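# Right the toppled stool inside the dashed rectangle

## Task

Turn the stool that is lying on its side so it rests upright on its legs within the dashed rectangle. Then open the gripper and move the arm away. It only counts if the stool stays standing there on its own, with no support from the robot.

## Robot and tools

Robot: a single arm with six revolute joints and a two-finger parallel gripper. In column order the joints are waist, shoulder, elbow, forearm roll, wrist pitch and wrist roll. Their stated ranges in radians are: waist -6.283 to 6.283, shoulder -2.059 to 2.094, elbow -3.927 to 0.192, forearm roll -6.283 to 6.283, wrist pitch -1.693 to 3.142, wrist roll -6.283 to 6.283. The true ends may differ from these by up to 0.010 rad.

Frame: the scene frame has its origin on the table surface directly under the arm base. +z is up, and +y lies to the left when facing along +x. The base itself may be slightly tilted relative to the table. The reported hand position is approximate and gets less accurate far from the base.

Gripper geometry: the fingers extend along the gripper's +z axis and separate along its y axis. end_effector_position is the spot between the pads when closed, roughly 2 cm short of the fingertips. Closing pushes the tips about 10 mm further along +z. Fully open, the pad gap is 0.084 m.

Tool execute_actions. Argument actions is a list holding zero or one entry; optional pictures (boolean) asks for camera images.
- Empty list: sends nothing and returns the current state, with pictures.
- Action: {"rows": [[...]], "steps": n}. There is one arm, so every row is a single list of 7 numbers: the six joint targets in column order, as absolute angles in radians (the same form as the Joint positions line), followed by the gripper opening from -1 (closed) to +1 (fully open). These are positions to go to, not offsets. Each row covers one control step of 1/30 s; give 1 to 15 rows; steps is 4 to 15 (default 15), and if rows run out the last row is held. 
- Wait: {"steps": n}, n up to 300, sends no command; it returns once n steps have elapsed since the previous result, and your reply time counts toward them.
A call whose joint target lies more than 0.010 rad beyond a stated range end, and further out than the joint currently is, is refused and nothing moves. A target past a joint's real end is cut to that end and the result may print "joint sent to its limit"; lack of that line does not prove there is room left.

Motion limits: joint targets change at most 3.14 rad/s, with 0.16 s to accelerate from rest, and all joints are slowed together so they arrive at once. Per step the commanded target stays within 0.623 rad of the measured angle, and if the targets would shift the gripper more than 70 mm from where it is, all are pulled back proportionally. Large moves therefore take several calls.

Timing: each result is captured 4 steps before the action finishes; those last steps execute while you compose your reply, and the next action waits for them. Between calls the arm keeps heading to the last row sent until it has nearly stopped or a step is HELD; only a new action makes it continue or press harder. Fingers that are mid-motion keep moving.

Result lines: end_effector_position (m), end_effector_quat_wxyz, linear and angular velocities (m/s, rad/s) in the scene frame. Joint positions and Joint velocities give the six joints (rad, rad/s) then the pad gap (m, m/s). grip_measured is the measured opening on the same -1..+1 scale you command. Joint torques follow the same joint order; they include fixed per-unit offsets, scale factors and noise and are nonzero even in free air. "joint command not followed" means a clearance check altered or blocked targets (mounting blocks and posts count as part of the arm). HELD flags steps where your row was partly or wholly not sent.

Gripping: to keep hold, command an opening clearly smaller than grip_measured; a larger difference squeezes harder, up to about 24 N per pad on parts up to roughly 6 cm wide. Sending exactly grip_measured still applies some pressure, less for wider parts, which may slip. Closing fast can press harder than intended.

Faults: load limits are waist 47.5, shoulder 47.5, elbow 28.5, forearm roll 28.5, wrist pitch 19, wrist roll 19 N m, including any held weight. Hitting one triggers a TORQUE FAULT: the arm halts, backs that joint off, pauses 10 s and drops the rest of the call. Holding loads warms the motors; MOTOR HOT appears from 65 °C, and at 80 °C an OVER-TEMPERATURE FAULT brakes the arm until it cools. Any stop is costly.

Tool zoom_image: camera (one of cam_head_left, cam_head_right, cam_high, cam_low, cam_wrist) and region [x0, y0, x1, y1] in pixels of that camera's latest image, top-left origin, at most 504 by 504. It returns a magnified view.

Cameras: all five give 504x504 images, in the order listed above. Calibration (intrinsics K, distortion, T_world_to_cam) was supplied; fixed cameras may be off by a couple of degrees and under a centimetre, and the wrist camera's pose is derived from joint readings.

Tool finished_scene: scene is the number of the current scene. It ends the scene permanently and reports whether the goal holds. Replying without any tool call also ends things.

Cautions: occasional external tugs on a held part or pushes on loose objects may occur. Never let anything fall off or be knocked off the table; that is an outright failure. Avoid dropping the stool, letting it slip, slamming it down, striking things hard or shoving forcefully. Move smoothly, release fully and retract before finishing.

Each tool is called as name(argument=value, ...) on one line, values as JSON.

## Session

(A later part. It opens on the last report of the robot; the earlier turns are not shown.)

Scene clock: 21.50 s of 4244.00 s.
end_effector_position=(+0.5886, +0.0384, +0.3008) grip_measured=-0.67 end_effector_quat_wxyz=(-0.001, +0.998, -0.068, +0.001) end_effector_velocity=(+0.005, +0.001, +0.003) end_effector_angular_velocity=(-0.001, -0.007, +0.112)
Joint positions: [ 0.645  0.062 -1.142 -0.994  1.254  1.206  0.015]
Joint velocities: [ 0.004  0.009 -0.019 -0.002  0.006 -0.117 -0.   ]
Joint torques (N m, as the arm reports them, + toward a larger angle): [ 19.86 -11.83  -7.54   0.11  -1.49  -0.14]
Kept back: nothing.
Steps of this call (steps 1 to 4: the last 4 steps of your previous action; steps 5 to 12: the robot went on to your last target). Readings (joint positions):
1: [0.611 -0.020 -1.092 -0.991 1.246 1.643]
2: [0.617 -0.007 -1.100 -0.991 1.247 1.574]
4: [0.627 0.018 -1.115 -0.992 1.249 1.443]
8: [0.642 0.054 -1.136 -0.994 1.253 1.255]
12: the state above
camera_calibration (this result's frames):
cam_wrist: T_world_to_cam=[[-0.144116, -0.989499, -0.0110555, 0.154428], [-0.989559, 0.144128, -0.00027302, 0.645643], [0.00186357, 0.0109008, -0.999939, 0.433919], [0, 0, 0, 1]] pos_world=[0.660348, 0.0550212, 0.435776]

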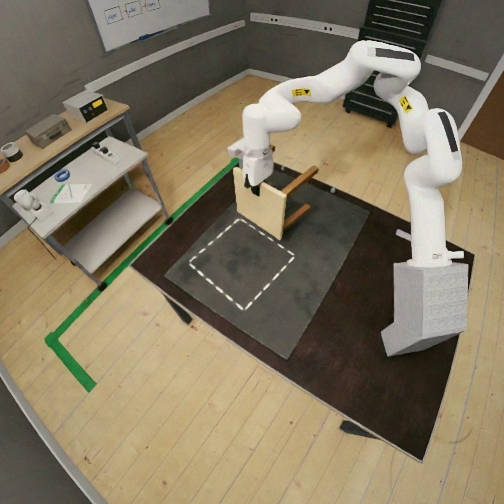

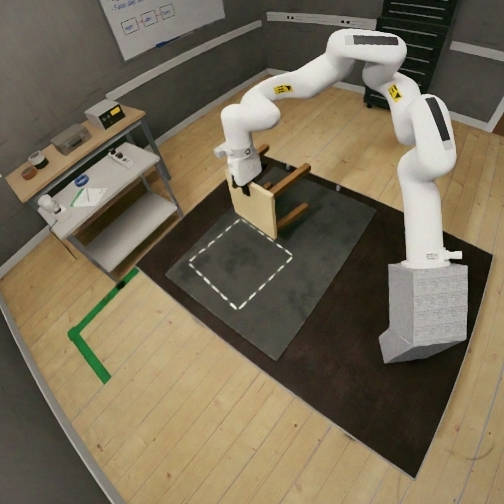

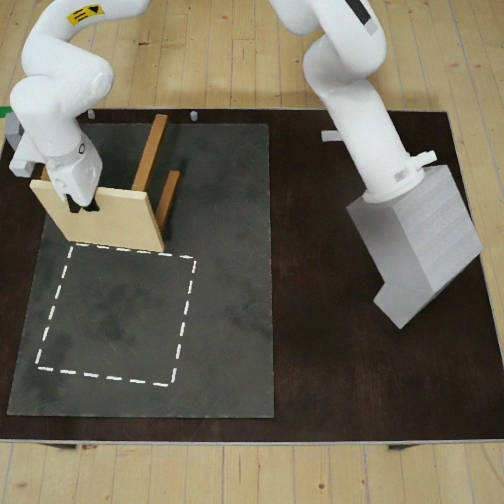

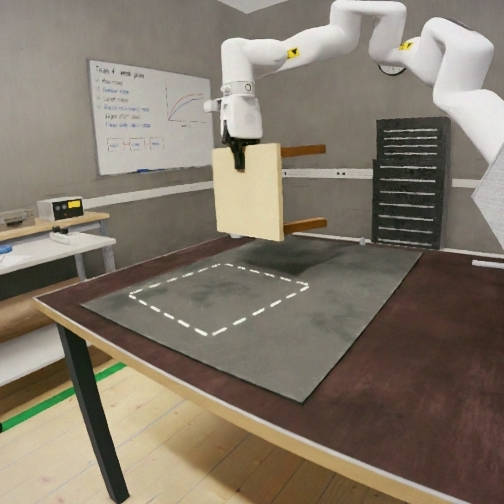

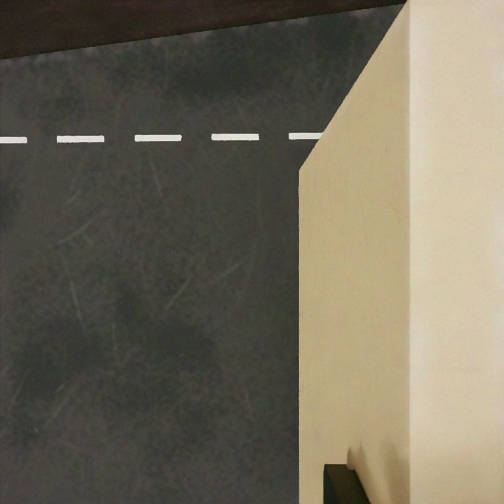

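execute_actions(actions=[{"rows": [[0.641,0.06,-1.138,-0.988,1.241,1.19,-1],[0.632,0.051,-1.128,-0.976,1.216,1.177,-1],[0.619,0.038,-1.112,-0.958,1.178,1.157,-1],[0.603,0.023,-1.094,-0.937,1.133,1.134,-1],[0.585,0.006,-1.074,-0.914,1.082,1.107,-1],[0.567,-0.011,-1.053,-0.89,1.031,1.08,-1],[0.549,-0.028,-1.032,-0.866,0.98,1.054,-1],[0.531,-0.046,-1.012,-0.842,0.929,1.027,-1],[0.513,-0.063,-0.991,-0.818,0.878,1.001,-1],[0.495,-0.08,-0.971,-0.794,0.827,0.974,-1],[0.479,-0.095,-0.953,-0.773,0.783,0.951,-1],[0.463,-0.11,-0.935,-0.753,0.738,0.927,-1],[0.447,-0.125,-0.917,-0.732,0.693,0.904,-1],[0.434,-0.138,-0.901,-0.714,0.655,0.884,-1],[0.42,-0.151,-0.886,-0.696,0.617,0.864,-1]], "steps": 15}])

execute_actions(actions=[{"rows": [[0.408,-0.154,-0.873,-0.635,0.583,0.802,-1],[0.396,-0.156,-0.86,-0.575,0.549,0.74,-1],[0.383,-0.159,-0.847,-0.514,0.515,0.678,-1],[0.371,-0.161,-0.834,-0.454,0.481,0.617,-1],[0.359,-0.164,-0.82,-0.393,0.447,0.555,-1],[0.347,-0.166,-0.807,-0.332,0.413,0.493,-1],[0.334,-0.169,-0.794,-0.272,0.379,0.431,-1],[0.322,-0.171,-0.781,-0.211,0.345,0.369,-1],[0.319,-0.168,-0.783,-0.148,0.335,0.307,-1],[0.316,-0.164,-0.785,-0.085,0.327,0.244,-1],[0.313,-0.161,-0.786,-0.022,0.32,0.182,-1],[0.309,-0.158,-0.788,0.041,0.316,0.12,-1],[0.306,-0.154,-0.79,0.104,0.313,0.058,-1],[0.303,-0.151,-0.792,0.166,0.312,-0.005,-1],[0.3,-0.148,-0.794,0.229,0.312,-0.067,-1]], "steps": 15}])

execute_actions(actions=[{"rows": [[0.297,-0.144,-0.795,0.292,0.314,-0.129,-1],[0.294,-0.141,-0.797,0.355,0.317,-0.192,-1],[0.291,-0.138,-0.799,0.418,0.321,-0.254,-1],[0.287,-0.134,-0.801,0.481,0.327,-0.316,-1],[0.284,-0.131,-0.802,0.544,0.334,-0.378,-1],[0.281,-0.128,-0.804,0.607,0.341,-0.441,-1],[0.278,-0.1245,-0.806,0.67,0.349,-0.503,-1],[0.257,-0.109,-0.822,0.726,0.387,-0.569,-1],[0.236,-0.093,-0.838,0.782,0.424,-0.634,-1],[0.215,-0.078,-0.854,0.838,0.462,-0.7,-1],[0.194,-0.062,-0.871,0.894,0.5,-0.765,-1],[0.173,-0.047,-0.887,0.95,0.537,-0.831,-1],[0.152,-0.031,-0.903,1.006,0.575,-0.896,-1],[0.131,-0.016,-0.919,1.062,0.612,-0.962,-1],[0.11,0,-0.935,1.118,0.65,-1.027,-1]], "steps": 15}])

execute_actions(actions=[{"rows": [[0.094,0.018,-0.948,1.13,0.682,-1.048,-1],[0.077,0.035,-0.961,1.141,0.714,-1.07,-1],[0.061,0.053,-0.975,1.153,0.746,-1.091,-1],[0.044,0.071,-0.988,1.164,0.778,-1.113,-1],[0.028,0.089,-1.001,1.176,0.81,-1.134,-1],[0.012,0.106,-1.014,1.187,0.842,-1.156,-1],[-0.003,0.122,-1.026,1.197,0.87,-1.175,-1],[-0.017,0.138,-1.038,1.208,0.899,-1.194,-1],[-0.03,0.152,-1.048,1.217,0.923,-1.21,-1],[-0.043,0.165,-1.058,1.226,0.948,-1.227,-1],[-0.052,0.175,-1.066,1.232,0.966,-1.239,-1],[-0.059,0.183,-1.072,1.237,0.98,-1.248,-1],[-0.065,0.189,-1.076,1.241,0.991,-1.255,-1],[-0.069,0.194,-1.08,1.244,1.0,-1.261,-1],[-0.072,0.197,-1.082,1.246,1.005,-1.265,-1]], "steps": 15}])

execute_actions(actions=[{"steps": 14}], pictures=true)

Scene clock: 24.63 s of 4244.00 s.
end_effector_position=(+0.5808, +0.0548, +0.2929) grip_measured=-0.67 end_effector_quat_wxyz=(-0.105, +0.993, -0.047, -0.014) end_effector_velocity=(-0.020, +0.065, -0.013) end_effector_angular_velocity=(+1.143, -0.023, +0.048)
Joint positions: [ 0.561 -0.017 -1.046 -0.882  1.015  1.072  0.015]
Joint velocities: [-0.479 -0.457  0.546  0.631 -1.333 -0.696  0.   ]
Joint torques (N m, as the arm reports them, + toward a larger angle): [ 19.01 -12.87  -7.75   0.37  -2.38  -0.35]
Steps of this call (steps 1 to 30: the robot went on to your last target; steps 31 to 83: nothing new was sent; steps 84 to 94: the first 11 steps of this action). Readings (joint positions):
84: [0.646 0.064 -1.143 -0.994 1.254 1.197]
85: [0.645 0.064 -1.142 -0.993 1.252 1.196]
87: [0.640 0.059 -1.137 -0.986 1.237 1.188]
91: [0.605 0.025 -1.096 -0.940 1.137 1.136]
94: the state above

Scene clock: 25.13 s of 4244.00 s.
end_effector_position=(+0.5846, +0.0720, +0.2977) grip_measured=-0.67 end_effector_quat_wxyz=(-0.358, +0.932, -0.050, +0.010) end_effector_velocity=(+0.037, -0.011, -0.031) end_effector_angular_velocity=(+0.792, -0.152, -0.142)
Joint positions: [ 0.351 -0.163 -0.811 -0.338  0.425  0.499  0.015]
Joint velocities: [-0.304 -0.047  0.291  1.729 -0.822 -1.748  0.   ]
Joint torques (N m, as the arm reports them, + toward a larger angle): [ 17.43 -12.75  -7.9    0.19  -2.18  -0.45]
Steps of this call (steps 1 to 4: the last 4 steps of your previous action; steps 5 to 15: the first 11 steps of this action). Readings (joint positions):
5: [0.479 -0.095 -0.953 -0.774 0.784 0.951]
6: [0.463 -0.110 -0.935 -0.751 0.740 0.926]
8: [0.434 -0.133 -0.904 -0.688 0.658 0.858]
12: [0.385 -0.155 -0.848 -0.504 0.519 0.669]
15: the state above

Scene clock: 25.63 s of 4244.00 s.
end_effector_position=(+0.5921, +0.0681, +0.2754) grip_measured=-0.67 end_effector_quat_wxyz=(-0.489, +0.870, -0.052, +0.026) end_effector_velocity=(-0.058, +0.030, -0.085) end_effector_angular_velocity=(+0.639, +0.036, +0.168)
Joint positions: [ 0.277 -0.125 -0.808  0.584  0.352 -0.423  0.015]
Joint velocities: [-0.256  0.222 -0.184  1.793  0.527 -1.888 -0.   ]
Joint torques (N m, as the arm reports them, + toward a larger angle): [ 11.78 -10.32  -6.01  -0.33   1.27  -0.16]
Steps of this call (steps 1 to 4: the last 4 steps of your previous action; steps 5 to 15: the first 11 steps of this action). Readings (joint positions):
5: [0.317 -0.161 -0.791 -0.037 0.336 0.198]
6: [0.312 -0.158 -0.792 0.025 0.328 0.136]
8: [0.305 -0.152 -0.793 0.149 0.320 0.013]
12: [0.292 -0.138 -0.799 0.399 0.323 -0.235]
15: the state above

Scene clock: 26.13 s of 4244.00 s.
end_effector_position=(+0.6001, +0.0740, +0.2494) grip_measured=-0.13 end_effector_quat_wxyz=(-0.676, +0.735, -0.032, +0.043) end_effector_velocity=(+0.027, -0.001, +0.007) end_effector_angular_velocity=(+0.816, -0.224, -0.029)
Joint positions: [ 0.019  0.085 -1.022  1.188  0.884 -1.157  0.038]
Joint velocities: [-0.411  0.409 -0.381  0.38   1.038 -0.644  0.084]
Joint torques (N m, as the arm reports them, + toward a larger angle): [-16.03  19.99   1.96  -2.59 -17.31  -0.43]
Steps of this call (steps 1 to 4: the last 4 steps of your previous action; steps 5 to 15: the first 11 steps of this action). Readings (joint positions):
5: [0.202 -0.069 -0.869 0.874 0.501 -0.744]
6: [0.184 -0.056 -0.886 0.929 0.537 -0.808]
8: [0.142 -0.023 -0.918 1.027 0.611 -0.924]
12: [0.065 0.041 -0.983 1.143 0.771 -1.082]
15: the state above

Scene clock: 36.17 s of 4244.00 s.
end_effector_position=(+0.5951, +0.0792, +0.2611) grip_measured=-0.66 end_effector_quat_wxyz=(+0.694, -0.719, +0.024, -0.036) end_effector_velocity=(-0.000, +0.000, -0.001) end_effector_angular_velocity=(+0.001, +0.000, +0.001)
Joint positions: [ 0.019  0.085 -1.022  1.188  0.936 -1.157  0.015]
Joint velocities: [-0.001  0.002 -0.001 -0.     0.001 -0.001 -0.   ]
Joint torques (N m, as the arm reports them, + toward a larger angle): [ 17.79 -16.48  -4.47   1.42   3.69  -0.2 ]
TORQUE FAULT: the external load on joint 5 (wrist pitch) reached its load limit, and the arm stopped for 10 seconds. The arm ran no command of this call. Joint 5 (wrist pitch) moved back by up to 3 degrees. The arm holds there, with its grip as last carried out, and accepts commands again: back off and push less far. The arm stops again, at the same cost, whenever a joint's load reaches its limit.
Kept back: nothing.
The stop began at step 1 of this call (marked STOPPED below). From that step on the arm followed nothing that you had sent. 4 steps, steps kept back included, did not run and will not run. Nothing is kept back now, and the robot has no last target.
Steps of this call (steps 1 to 301: the stop). Readings (joint positions):
1: [0.017 0.084 -1.024 1.189 0.898 -1.158] STOPPED
2: [0.018 0.082 -1.022 1.188 0.901 -1.157]
4: [0.015 0.084 -1.023 1.187 0.912 -1.157]
8: [0.013 0.089 -1.021 1.186 0.924 -1.157]
301: the state above
camera_calibration (this result's frames):
cam_wrist: T_world_to_cam=[[0.00677472, -0.026408, -0.999628, 0.287344], [-0.996416, 0.0841113, -0.00897499, 0.657285], [0.0843171, 0.996106, -0.0257435, 0.0123254], [0, 0, 0, 1]] pos_world=[0.651943, -0.0599743, 0.293453]

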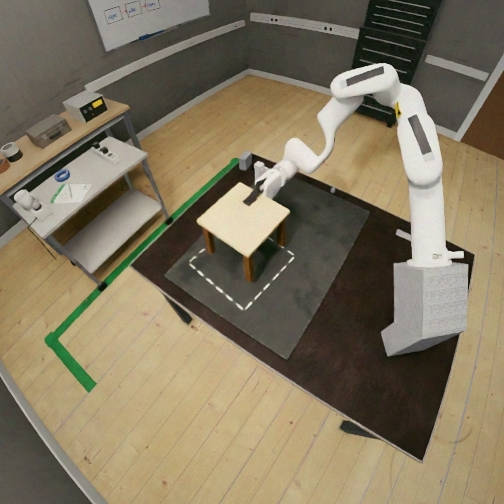

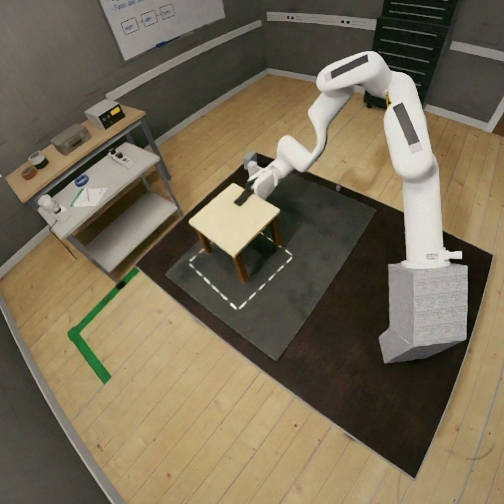

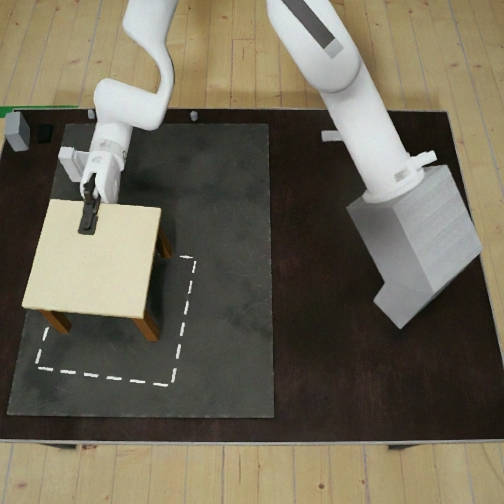

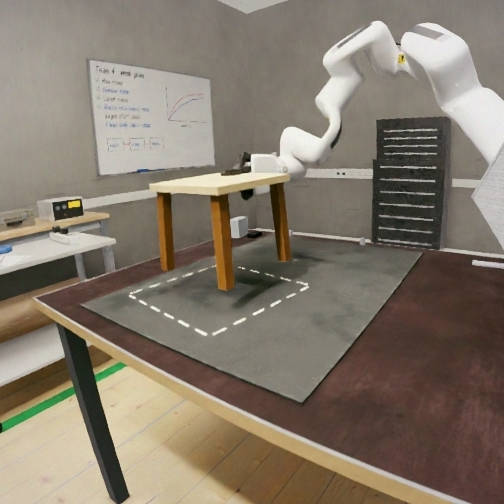

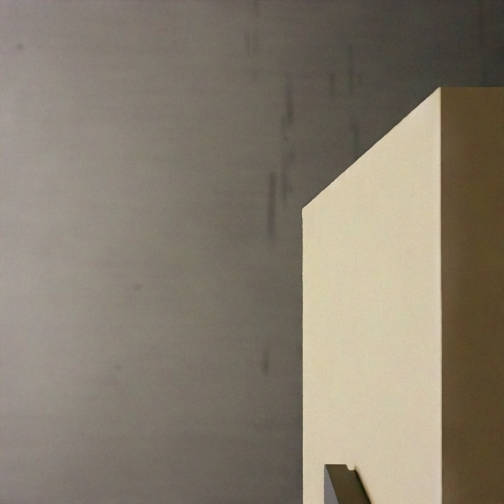

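zoom_image(camera="cam_low", region=[110, 140, 330, 350])

zoom_image(camera="cam_high", region=[0, 140, 270, 410])

zoom_image(camera="cam_head_left", region=[170, 150, 330, 320])

Region (110, 140, 330, 350) of cam_low's 504x504 image, scaled by 2.291, with more detail than that image has; it fills the top 481 rows of this view, and the rest is white.

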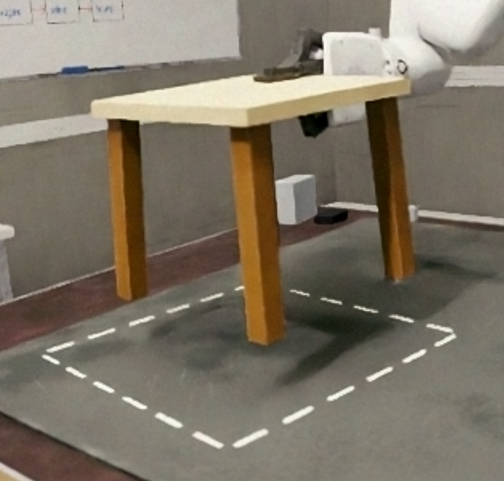

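Region (0, 140, 270, 410) of cam_high's 504x504 image, scaled by 1.867, with more detail than that image has.

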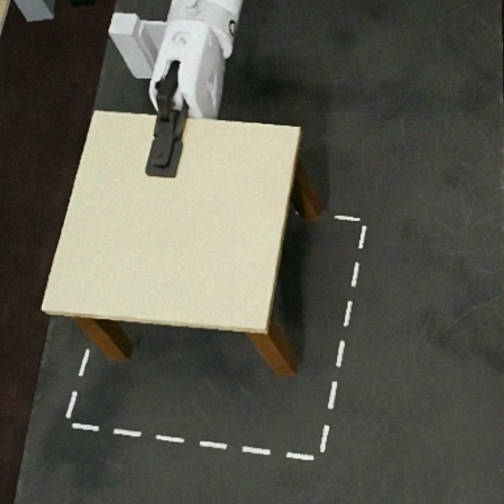

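Region (170, 150, 330, 320) of cam_head_left's 504x504 image, scaled by 2.965, with more detail than that image has; it fills the left 474 columns of this view, and the rest is white.

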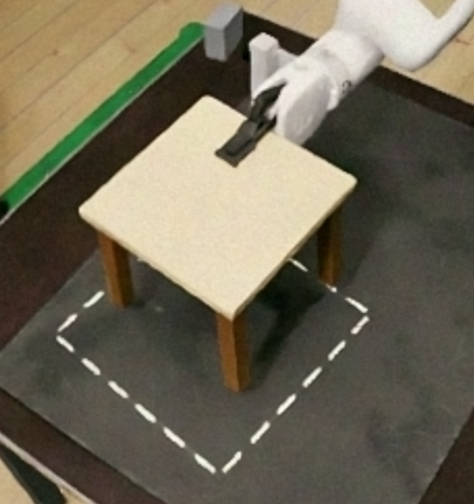

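execute_actions(actions=[{"rows": [[0.018,0.09,-1.025,1.191,0.937,-1.16,-1],[0.017,0.097,-1.03,1.196,0.938,-1.164,-1],[0.016,0.106,-1.036,1.202,0.94,-1.17,-1],[0.014,0.116,-1.043,1.209,0.941,-1.176,-1],[0.012,0.127,-1.05,1.217,0.943,-1.182,-1],[0.01,0.138,-1.058,1.225,0.945,-1.189,-1],[0.008,0.149,-1.066,1.232,0.947,-1.195,-1],[0.006,0.16,-1.073,1.24,0.949,-1.202,-1],[0.005,0.171,-1.08,1.247,0.95,-1.208,-1],[0.003,0.181,-1.087,1.254,0.952,-1.214,-1],[0.002,0.189,-1.093,1.26,0.953,-1.219,-1],[0.001,0.195,-1.097,1.264,0.954,-1.223,-1],[0,0.2,-1.1,1.267,0.955,-1.226,-1],[-0.001,0.204,-1.103,1.27,0.956,-1.228,-1]], "steps": 15}])

execute_actions(actions=[{"steps": 12}], pictures=true)

Scene clock: 38.47 s of 4244.00 s.
end_effector_position=(+0.6026, +0.0870, +0.2470) grip_measured=-0.66 end_effector_quat_wxyz=(+0.701, -0.711, +0.035, -0.040) end_effector_velocity=(+0.033, +0.041, -0.070) end_effector_angular_velocity=(+0.097, +0.043, -0.104)
Joint positions: [ 0.008  0.149 -1.065  1.232  0.947 -1.195  0.015]
Joint velocities: [-0.051  0.314 -0.208  0.212  0.049 -0.179 -0.   ]
Joint torques (N m, as the arm reports them, + toward a larger angle): [ 18.8  -17.46  -4.26   1.35   3.72  -0.16]
Steps of this call (steps 1 to 58: nothing new was sent; steps 59 to 69: the first 11 steps of this action). Readings (joint positions):
59: [0.019 0.085 -1.022 1.188 0.936 -1.157]
60: [0.019 0.085 -1.023 1.188 0.936 -1.157]
62: [0.018 0.090 -1.026 1.192 0.937 -1.161]
66: [0.013 0.119 -1.045 1.211 0.942 -1.177]
69: the state above

Scene clock: 38.87 s of 4244.00 s.
end_effector_position=(+0.6090, +0.0935, +0.2350) grip_measured=-0.66 end_effector_quat_wxyz=(+0.706, -0.705, +0.045, -0.045) end_effector_velocity=(+0.002, -0.000, -0.000) end_effector_angular_velocity=(+0.003, -0.003, -0.005)
Joint positions: [-0.001  0.203 -1.103  1.27   0.956 -1.228  0.015]
Joint velocities: [-0.001  0.005 -0.006  0.006  0.002 -0.006 -0.   ]
Joint torques (N m, as the arm reports them, + toward a larger angle): [ 19.13 -17.16  -3.84   1.15   3.91  -0.1 ]
Kept back: nothing.
Steps of this call (steps 1 to 4: the last 4 steps of your previous action; steps 5 to 12: the robot went on to your last target). Readings (joint positions):
1: [0.007 0.159 -1.072 1.239 0.948 -1.201]
2: [0.005 0.169 -1.079 1.246 0.950 -1.207]
4: [0.002 0.186 -1.090 1.257 0.952 -1.216]
8: [-0.000 0.201 -1.100 1.267 0.955 -1.226]
12: the state above
camera_calibration (this result's frames):
cam_wrist: T_world_to_cam=[[-0.00682711, 0.0108247, -0.999918, 0.266409], [-0.991976, 0.126163, 0.00813867, 0.659021], [0.126241, 0.99195, 0.00987649, -0.0373523], [0, 0, 0, 1]] pos_world=[0.660267, -0.0489762, 0.261392]

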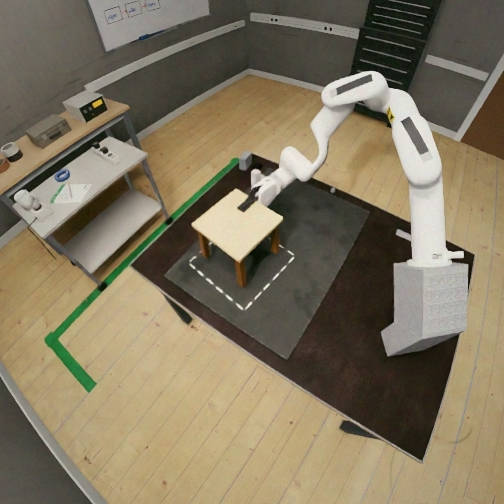

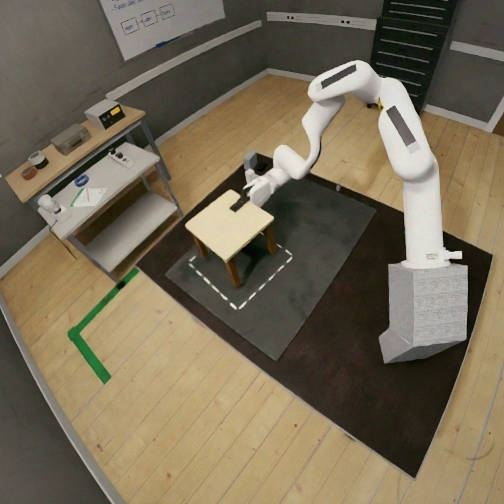

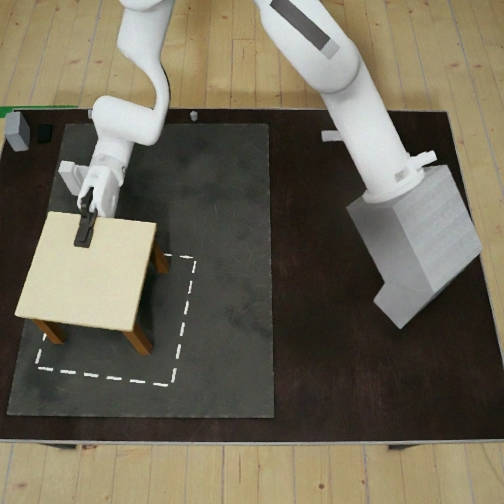

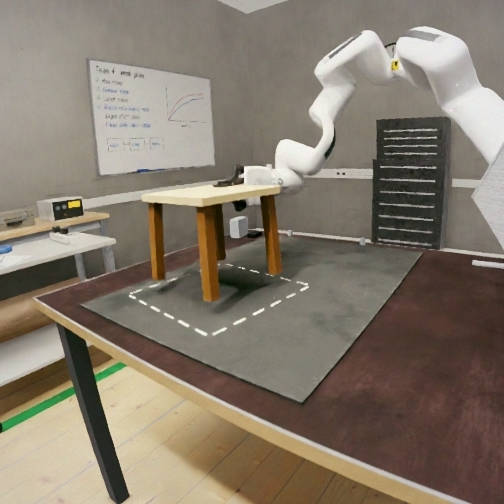

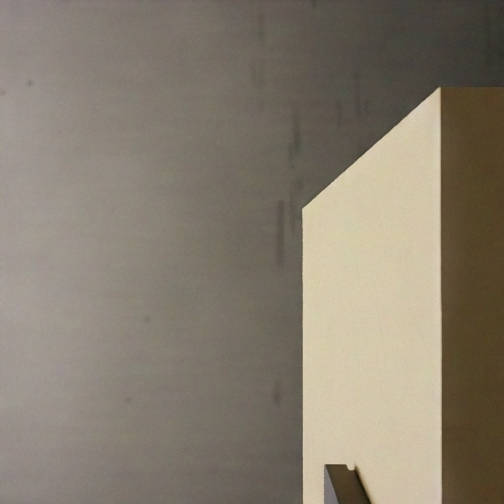

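zoom_image(camera="cam_low", region=[110, 150, 330, 350])

zoom_image(camera="cam_high", region=[0, 180, 230, 410])

Region (110, 150, 330, 350) of cam_low's 504x504 image, scaled by 2.291, with more detail than that image has; it fills the top 458 rows of this view, and the rest is white.

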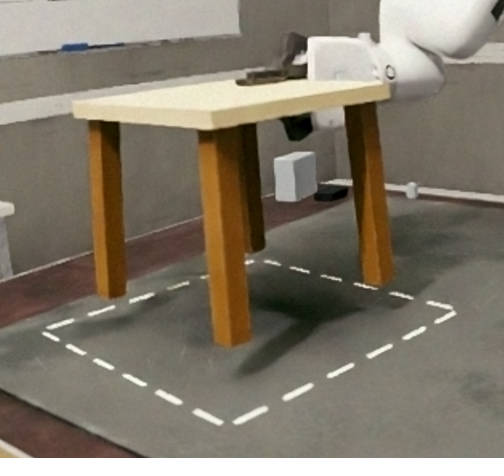

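Region (0, 180, 230, 410) of cam_high's 504x504 image, scaled by 2.191, with more detail than that image has.

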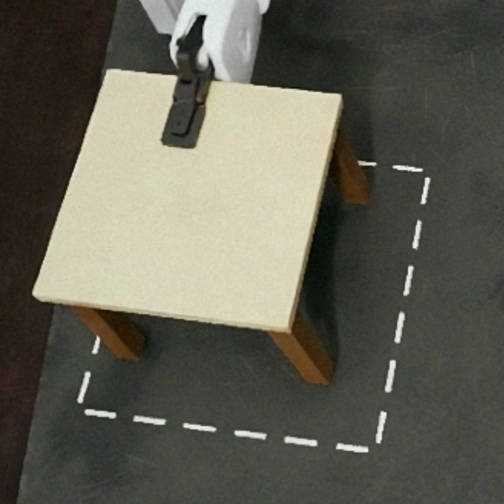

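execute_actions(actions=[{"rows": [[-0.003,0.206,-1.103,1.271,0.957,-1.231,-1],[-0.005,0.209,-1.102,1.272,0.958,-1.236,-1],[-0.008,0.213,-1.102,1.273,0.959,-1.242,-1],[-0.012,0.217,-1.101,1.274,0.96,-1.249,-1],[-0.016,0.222,-1.1,1.276,0.961,-1.256,-1],[-0.02,0.226,-1.1,1.278,0.963,-1.263,-1],[-0.023,0.231,-1.099,1.279,0.964,-1.27,-1],[-0.027,0.235,-1.099,1.281,0.965,-1.277,-1],[-0.03,0.239,-1.098,1.282,0.966,-1.283,-1],[-0.033,0.242,-1.098,1.283,0.967,-1.288,-1],[-0.035,0.245,-1.097,1.284,0.968,-1.292,-1],[-0.037,0.247,-1.097,1.285,0.969,-1.296,-1]], "steps": 15}])

execute_actions(actions=[{"steps": 10}], pictures=true)

zoom_image(camera="cam_low", region=[110, 150, 330, 350])

Scene clock: 39.93 s of 4244.00 s.
end_effector_position=(+0.5992, +0.0952, +0.2189) grip_measured=-0.66 end_effector_quat_wxyz=(+0.706, -0.705, +0.045, -0.045) end_effector_velocity=(-0.045, +0.005, -0.071) end_effector_angular_velocity=(-0.003, +0.004, +0.002)
Joint positions: [-0.023  0.231 -1.099  1.279  0.964 -1.27   0.015]
Joint velocities: [-0.102  0.12   0.02   0.039  0.032 -0.184  0.   ]
Joint torques (N m, as the arm reports them, + toward a larger angle): [ 19.48 -17.7   -3.79   1.32   4.03  -0.13]
Steps of this call (steps 1 to 21: the robot went on to your last target; steps 22 to 32: the first 11 steps of this action). Readings (joint positions):
22: [-0.001 0.204 -1.103 1.270 0.956 -1.228]
23: [-0.001 0.204 -1.103 1.270 0.956 -1.228]
25: [-0.003 0.206 -1.103 1.271 0.957 -1.232]
29: [-0.013 0.218 -1.101 1.275 0.960 -1.251]
32: the state above

Scene clock: 40.27 s of 4244.00 s.
end_effector_position=(+0.5940, +0.0957, +0.2102) grip_measured=-0.66 end_effector_quat_wxyz=(+0.706, -0.705, +0.044, -0.045) end_effector_velocity=(-0.000, -0.000, -0.001) end_effector_angular_velocity=(+0.001, -0.004, -0.001)
Joint positions: [-0.037  0.246 -1.097  1.285  0.969 -1.295  0.015]
Joint velocities: [-0.003  0.003 -0.001  0.002  0.002 -0.008 -0.   ]
Joint torques (N m, as the arm reports them, + toward a larger angle): [ 19.14 -16.97  -3.3    1.06   3.98  -0.1 ]
Kept back: nothing.
Steps of this call (steps 1 to 4: the last 4 steps of your previous action; steps 5 to 10: the robot went on to your last target). Readings (joint positions):
1: [-0.027 0.235 -1.098 1.280 0.965 -1.276]
2: [-0.030 0.238 -1.098 1.282 0.966 -1.281]
4: [-0.034 0.243 -1.097 1.283 0.967 -1.289]
8: [-0.036 0.246 -1.097 1.285 0.969 -1.295]
10: the state above
camera_calibration (this result's frames):
cam_wrist: T_world_to_cam=[[-0.00555296, 0.0115482, -0.999918, 0.240655], [-0.991984, 0.126168, 0.00696603, 0.644308], [0.126238, 0.991942, 0.010755, -0.0375479], [0, 0, 0, 1]] pos_world=[0.64522, -0.0468246, 0.236551]

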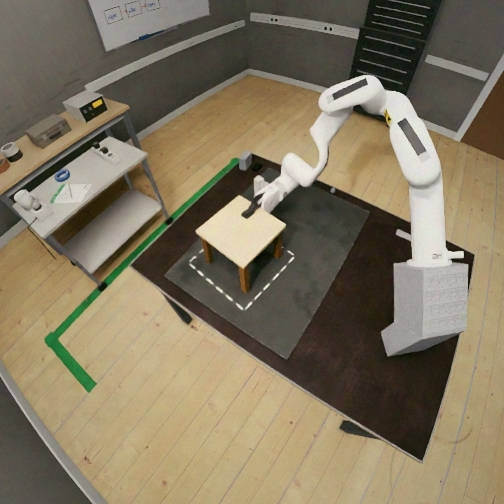

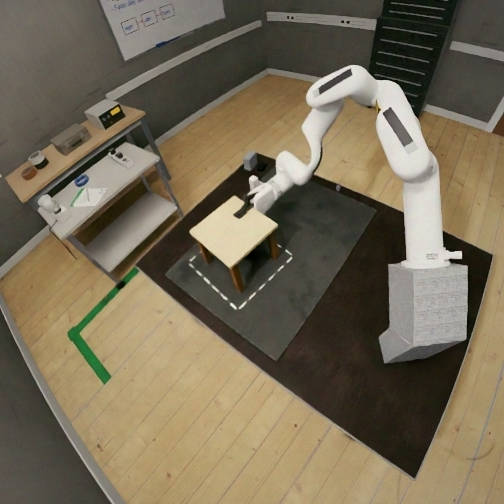

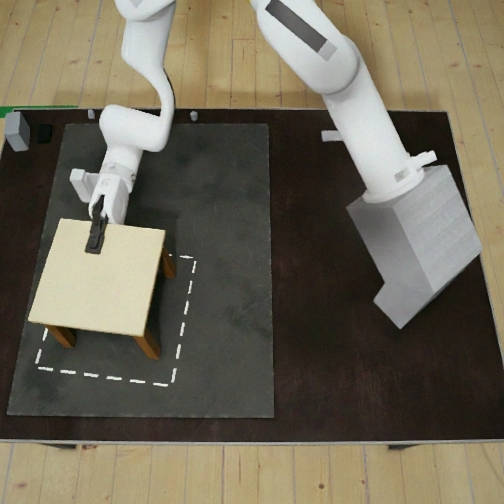

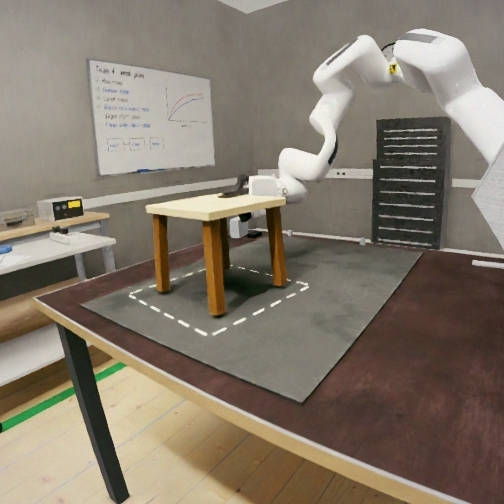

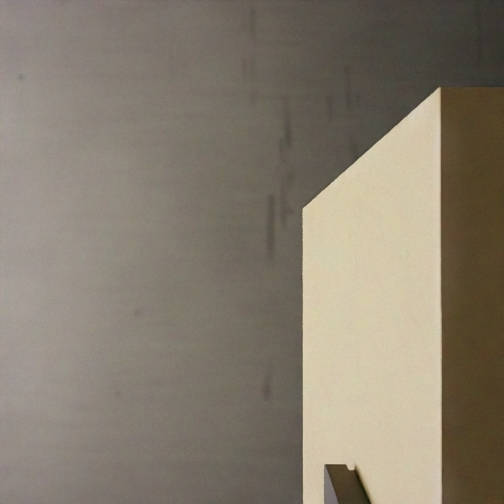

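Region (110, 150, 330, 350) of cam_low's 504x504 image, scaled by 2.291, with more detail than that image has; it fills the top 458 rows of this view, and the rest is white.

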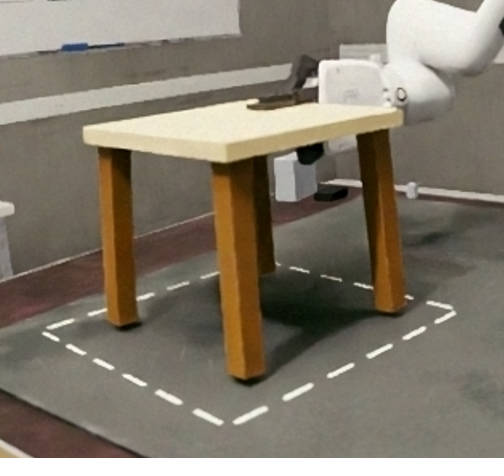

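execute_actions(actions=[{"rows": [[-0.038,0.249,-1.098,1.285,0.9695,-1.297,-1],[-0.039,0.251,-1.099,1.285,0.97,-1.298,-1],[-0.04,0.253,-1.101,1.285,0.9705,-1.299,-1],[-0.041,0.255,-1.102,1.285,0.971,-1.3,-1],[-0.042,0.257,-1.103,1.285,0.9715,-1.302,-1]], "steps": 15}])

Scene clock: 40.73 s of 4244.00 s.
end_effector_position=(+0.5929, +0.0961, +0.2060) grip_measured=-0.66 end_effector_quat_wxyz=(+0.706, -0.705, +0.044, -0.045) end_effector_velocity=(-0.000, +0.001, -0.003) end_effector_angular_velocity=(+0.001, -0.002, +0.000)
Joint positions: [-0.042  0.257 -1.102  1.285  0.971 -1.301  0.015]
Joint velocities: [-0.004  0.01  -0.007  0.     0.003 -0.007 -0.   ]
Joint torques (N m, as the arm reports them, + toward a larger angle): [ 19.12 -17.3   -3.39   1.15   4.02  -0.2 ]
Steps of this call (steps 1 to 3: the robot went on to your last target; steps 4 to 14: the first 11 steps of this action). Readings (joint positions):
4: [-0.037 0.247 -1.097 1.285 0.969 -1.296]
5: [-0.037 0.247 -1.097 1.285 0.969 -1.296]
7: [-0.038 0.249 -1.098 1.285 0.970 -1.297]
11: [-0.041 0.255 -1.102 1.285 0.971 -1.300]
14: the state above

execute_actions(actions=[{"rows": [[-0.043,0.259,-1.104,1.285,0.972,-1.303,-1],[-0.044,0.261,-1.105,1.285,0.9725,-1.304,-1],[-0.045,0.263,-1.107,1.285,0.973,-1.305,-1],[-0.046,0.265,-1.108,1.285,0.9735,-1.306,-1]], "steps": 13}])

Scene clock: 41.17 s of 4244.00 s.
end_effector_position=(+0.5926, +0.0963, +0.2030) grip_measured=-0.66 end_effector_quat_wxyz=(+0.706, -0.705, +0.045, -0.045) end_effector_velocity=(-0.002, +0.001, -0.005) end_effector_angular_velocity=(+0.001, +0.004, +0.001)
Joint positions: [-0.046  0.264 -1.107  1.285  0.973 -1.305  0.015]
Joint velocities: [-0.006  0.014 -0.006  0.001  0.003 -0.005 -0.   ]
Joint torques (N m, as the arm reports them, + toward a larger angle): [ 19.41 -17.36  -3.31   1.1    3.97  -0.06]
Steps of this call (steps 1 to 4: the last 4 steps of your previous action; steps 5 to 13: the first 9 steps of this action). Readings (joint positions):
5: [-0.042 0.257 -1.103 1.285 0.971 -1.302]
6: [-0.042 0.257 -1.103 1.285 0.972 -1.302]
8: [-0.043 0.259 -1.104 1.285 0.972 -1.303]
12: [-0.045 0.264 -1.107 1.285 0.973 -1.305]
13: the state above

execute_actions(actions=[{"rows": [[-0.047,0.267,-1.109,1.285,0.974,-1.307,-1],[-0.048,0.269,-1.11,1.285,0.9745,-1.308,-1],[-0.049,0.271,-1.112,1.285,0.975,-1.309,-1],[-0.05,0.273,-1.113,1.285,0.9755,-1.311,-1]], "steps": 13}])

Scene clock: 41.60 s of 4244.00 s.
end_effector_position=(+0.5931, +0.0961, +0.2012) grip_measured=-0.67 end_effector_quat_wxyz=(+0.707, -0.704, +0.044, -0.046) end_effector_velocity=(+0.001, -0.001, -0.001) end_effector_angular_velocity=(+0.004, -0.006, -0.002)
Joint positions: [-0.049  0.27  -1.113  1.285  0.977 -1.31   0.015]
Joint velocities: [-0.005  0.006 -0.008 -0.001  0.009 -0.007  0.   ]
Joint torques (N m, as the arm reports them, + toward a larger angle): [ 18.07 -13.84  -2.52   0.54   2.09  -0.79]
Steps of this call (steps 1 to 4: the last 4 steps of your previous action; steps 5 to 13: the first 9 steps of this action). Readings (joint positions):
5: [-0.046 0.265 -1.108 1.285 0.973 -1.306]
6: [-0.046 0.265 -1.108 1.285 0.974 -1.306]
8: [-0.047 0.267 -1.109 1.285 0.974 -1.307]
12: [-0.049 0.270 -1.113 1.285 0.977 -1.309]
13: the state above

execute_actions(actions=[{"rows": [[-0.048,0.269,-1.111,1.285,0.975,-1.309,-0.6],[-0.048,0.269,-1.111,1.285,0.975,-1.309,-0.4],[-0.048,0.269,-1.111,1.285,0.975,-1.309,-0.1],[-0.048,0.269,-1.111,1.285,0.975,-1.309,0.2],[-0.048,0.269,-1.111,1.285,0.975,-1.309,0.4]], "steps": 12}])

execute_actions(actions=[{"rows": [[-0.055,0.264,-1.11,1.279,0.982,-1.306,0.4],[-0.067,0.255,-1.109,1.27,0.993,-1.302,0.4],[-0.082,0.244,-1.108,1.258,1.008,-1.296,0.4],[-0.1,0.231,-1.106,1.243,1.025,-1.29,0.4],[-0.12,0.216,-1.104,1.227,1.044,-1.282,0.4],[-0.14,0.201,-1.102,1.212,1.064,-1.275,0.4],[-0.16,0.187,-1.101,1.196,1.083,-1.268,0.4],[-0.18,0.172,-1.099,1.18,1.102,-1.26,0.4],[-0.2,0.157,-1.097,1.164,1.121,-1.253,0.4],[-0.22,0.142,-1.095,1.148,1.141,-1.246,0.4],[-0.241,0.127,-1.093,1.131,1.161,-1.238,0.4],[-0.26,0.1,-1.09,1.115,1.18,-1.23,0.4],[-0.28,0.06,-1.08,1.1,1.19,-1.22,0.4],[-0.3,0.02,-1.07,1.09,1.2,-1.21,0.4],[-0.31,-0.03,-1.06,1.08,1.2,-1.2,0.4]], "steps": 15}])

execute_actions(actions=[{"steps": 15}], pictures=true)

Scene clock: 42.37 s of 4244.00 s.
end_effector_position=(+0.5913, +0.0969, +0.1998) grip_measured=+0.21 end_effector_quat_wxyz=(+0.706, -0.705, +0.045, -0.044) end_effector_velocity=(+0.005, -0.002, +0.006) end_effector_angular_velocity=(+0.005, -0.009, -0.005)
Joint positions: [-0.049  0.272 -1.11   1.285  0.973 -1.31   0.053]
Joint velocities: [ 0.004 -0.011 -0.002  0.     0.005  0.004  0.207]
Joint torques (N m, as the arm reports them, + toward a larger angle): [ 17.03 -15.44  -2.83   0.77   2.28  -0.31]
Steps of this call (steps 1 to 4: the last 4 steps of your previous action; steps 5 to 15: the robot went on to your last target; steps 16 to 23: the first 8 steps of this action). Readings (joint positions):
16: [-0.049 0.272 -1.114 1.285 0.977 -1.311]
17: [-0.049 0.271 -1.113 1.285 0.977 -1.311]
19: [-0.049 0.271 -1.112 1.285 0.974 -1.311]
23: the state above

Scene clock: 42.87 s of 4244.00 s.
end_effector_position=(+0.5919, +0.0391, +0.2014) grip_measured=+0.39 end_effector_quat_wxyz=(+0.708, -0.703, +0.045, -0.048) end_effector_velocity=(-0.023, -0.301, +0.004) end_effector_angular_velocity=(-0.021, -0.005, -0.010)
Joint positions: [-0.157  0.189 -1.102  1.199  1.079 -1.269  0.061]
Joint velocities: [-0.573 -0.423  0.045 -0.446  0.537  0.203  0.   ]
Joint torques (N m, as the arm reports them, + toward a larger angle): [ 13.57 -16.87  -2.91   0.85   1.99  -0.31]
Steps of this call (steps 1 to 4: the last 4 steps of your previous action; steps 5 to 15: the first 11 steps of this action). Readings (joint positions):
5: [-0.048 0.270 -1.110 1.285 0.974 -1.309]
6: [-0.049 0.269 -1.110 1.284 0.976 -1.309]
8: [-0.055 0.264 -1.109 1.278 0.984 -1.306]
12: [-0.103 0.229 -1.105 1.241 1.029 -1.288]
15: the state above

Scene clock: 43.37 s of 4244.00 s.
end_effector_position=(+0.5908, -0.0632, +0.2288) grip_measured=+0.39 end_effector_quat_wxyz=(+0.684, -0.724, +0.044, -0.073) end_effector_velocity=(-0.008, -0.000, -0.002) end_effector_angular_velocity=(+0.002, +0.014, +0.009)
Joint positions: [-0.308 -0.027 -1.059  1.081  1.2   -1.201  0.061]
Joint velocities: [-0.009 -0.006  0.014 -0.01   0.007  0.005  0.   ]
Joint torques (N m, as the arm reports them, + toward a larger angle): [  9.93 -17.94  -4.74   0.92   1.92  -0.29]
Kept back: nothing.
Steps of this call (steps 1 to 4: the last 4 steps of your previous action; steps 5 to 15: the robot went on to your last target). Readings (joint positions):
1: [-0.176 0.175 -1.100 1.184 1.097 -1.262]
2: [-0.195 0.160 -1.098 1.168 1.116 -1.255]
4: [-0.234 0.121 -1.090 1.138 1.150 -1.240]
8: [-0.290 0.015 -1.071 1.096 1.187 -1.212]
15: the state above
camera_calibration (this result's frames):
cam_wrist: T_world_to_cam=[[0.0293111, -0.0500264, -0.998318, 0.236256], [-0.985822, 0.16363, -0.0371439, 0.669884], [0.165213, 0.985253, -0.044521, 0.109482], [0, 0, 0, 1]] pos_world=[0.635374, -0.205662, 0.265615]

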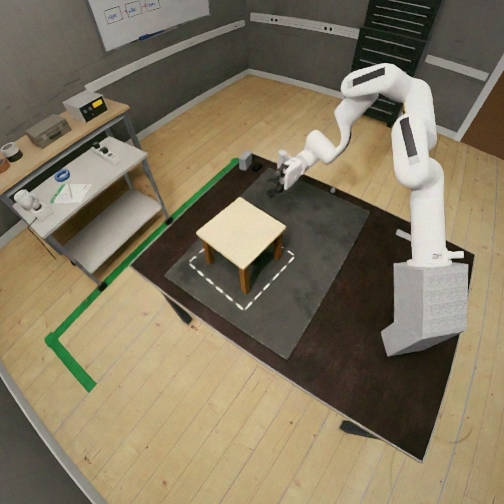

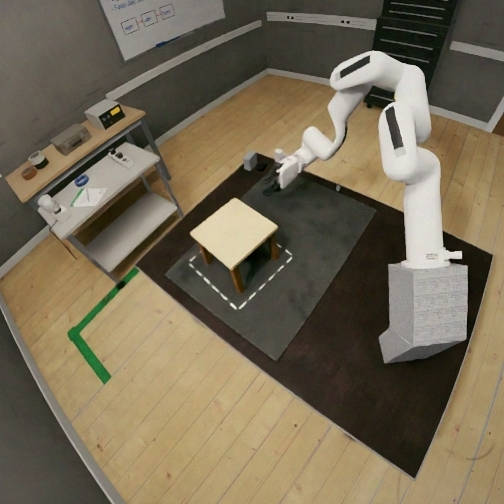

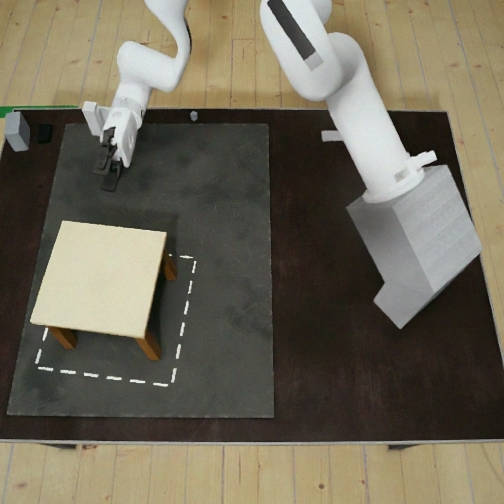

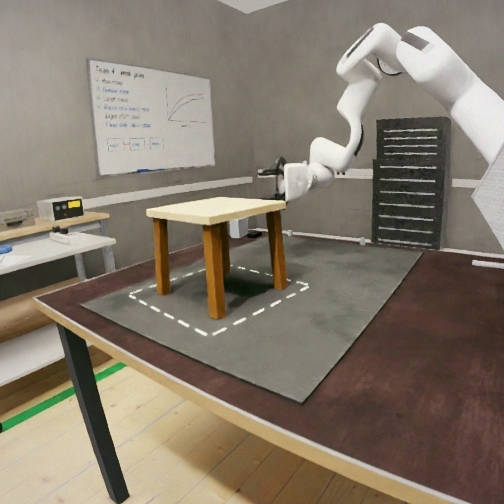

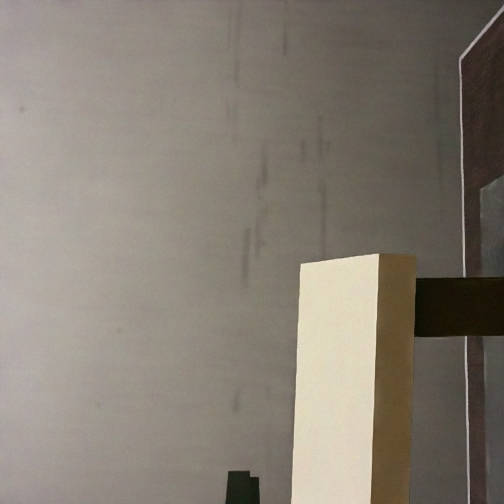

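The stool is standing inside the rectangle and the gripper is about 8 cm clear of it.

finished_scene(scene=1)

The scene is finished: the task was done.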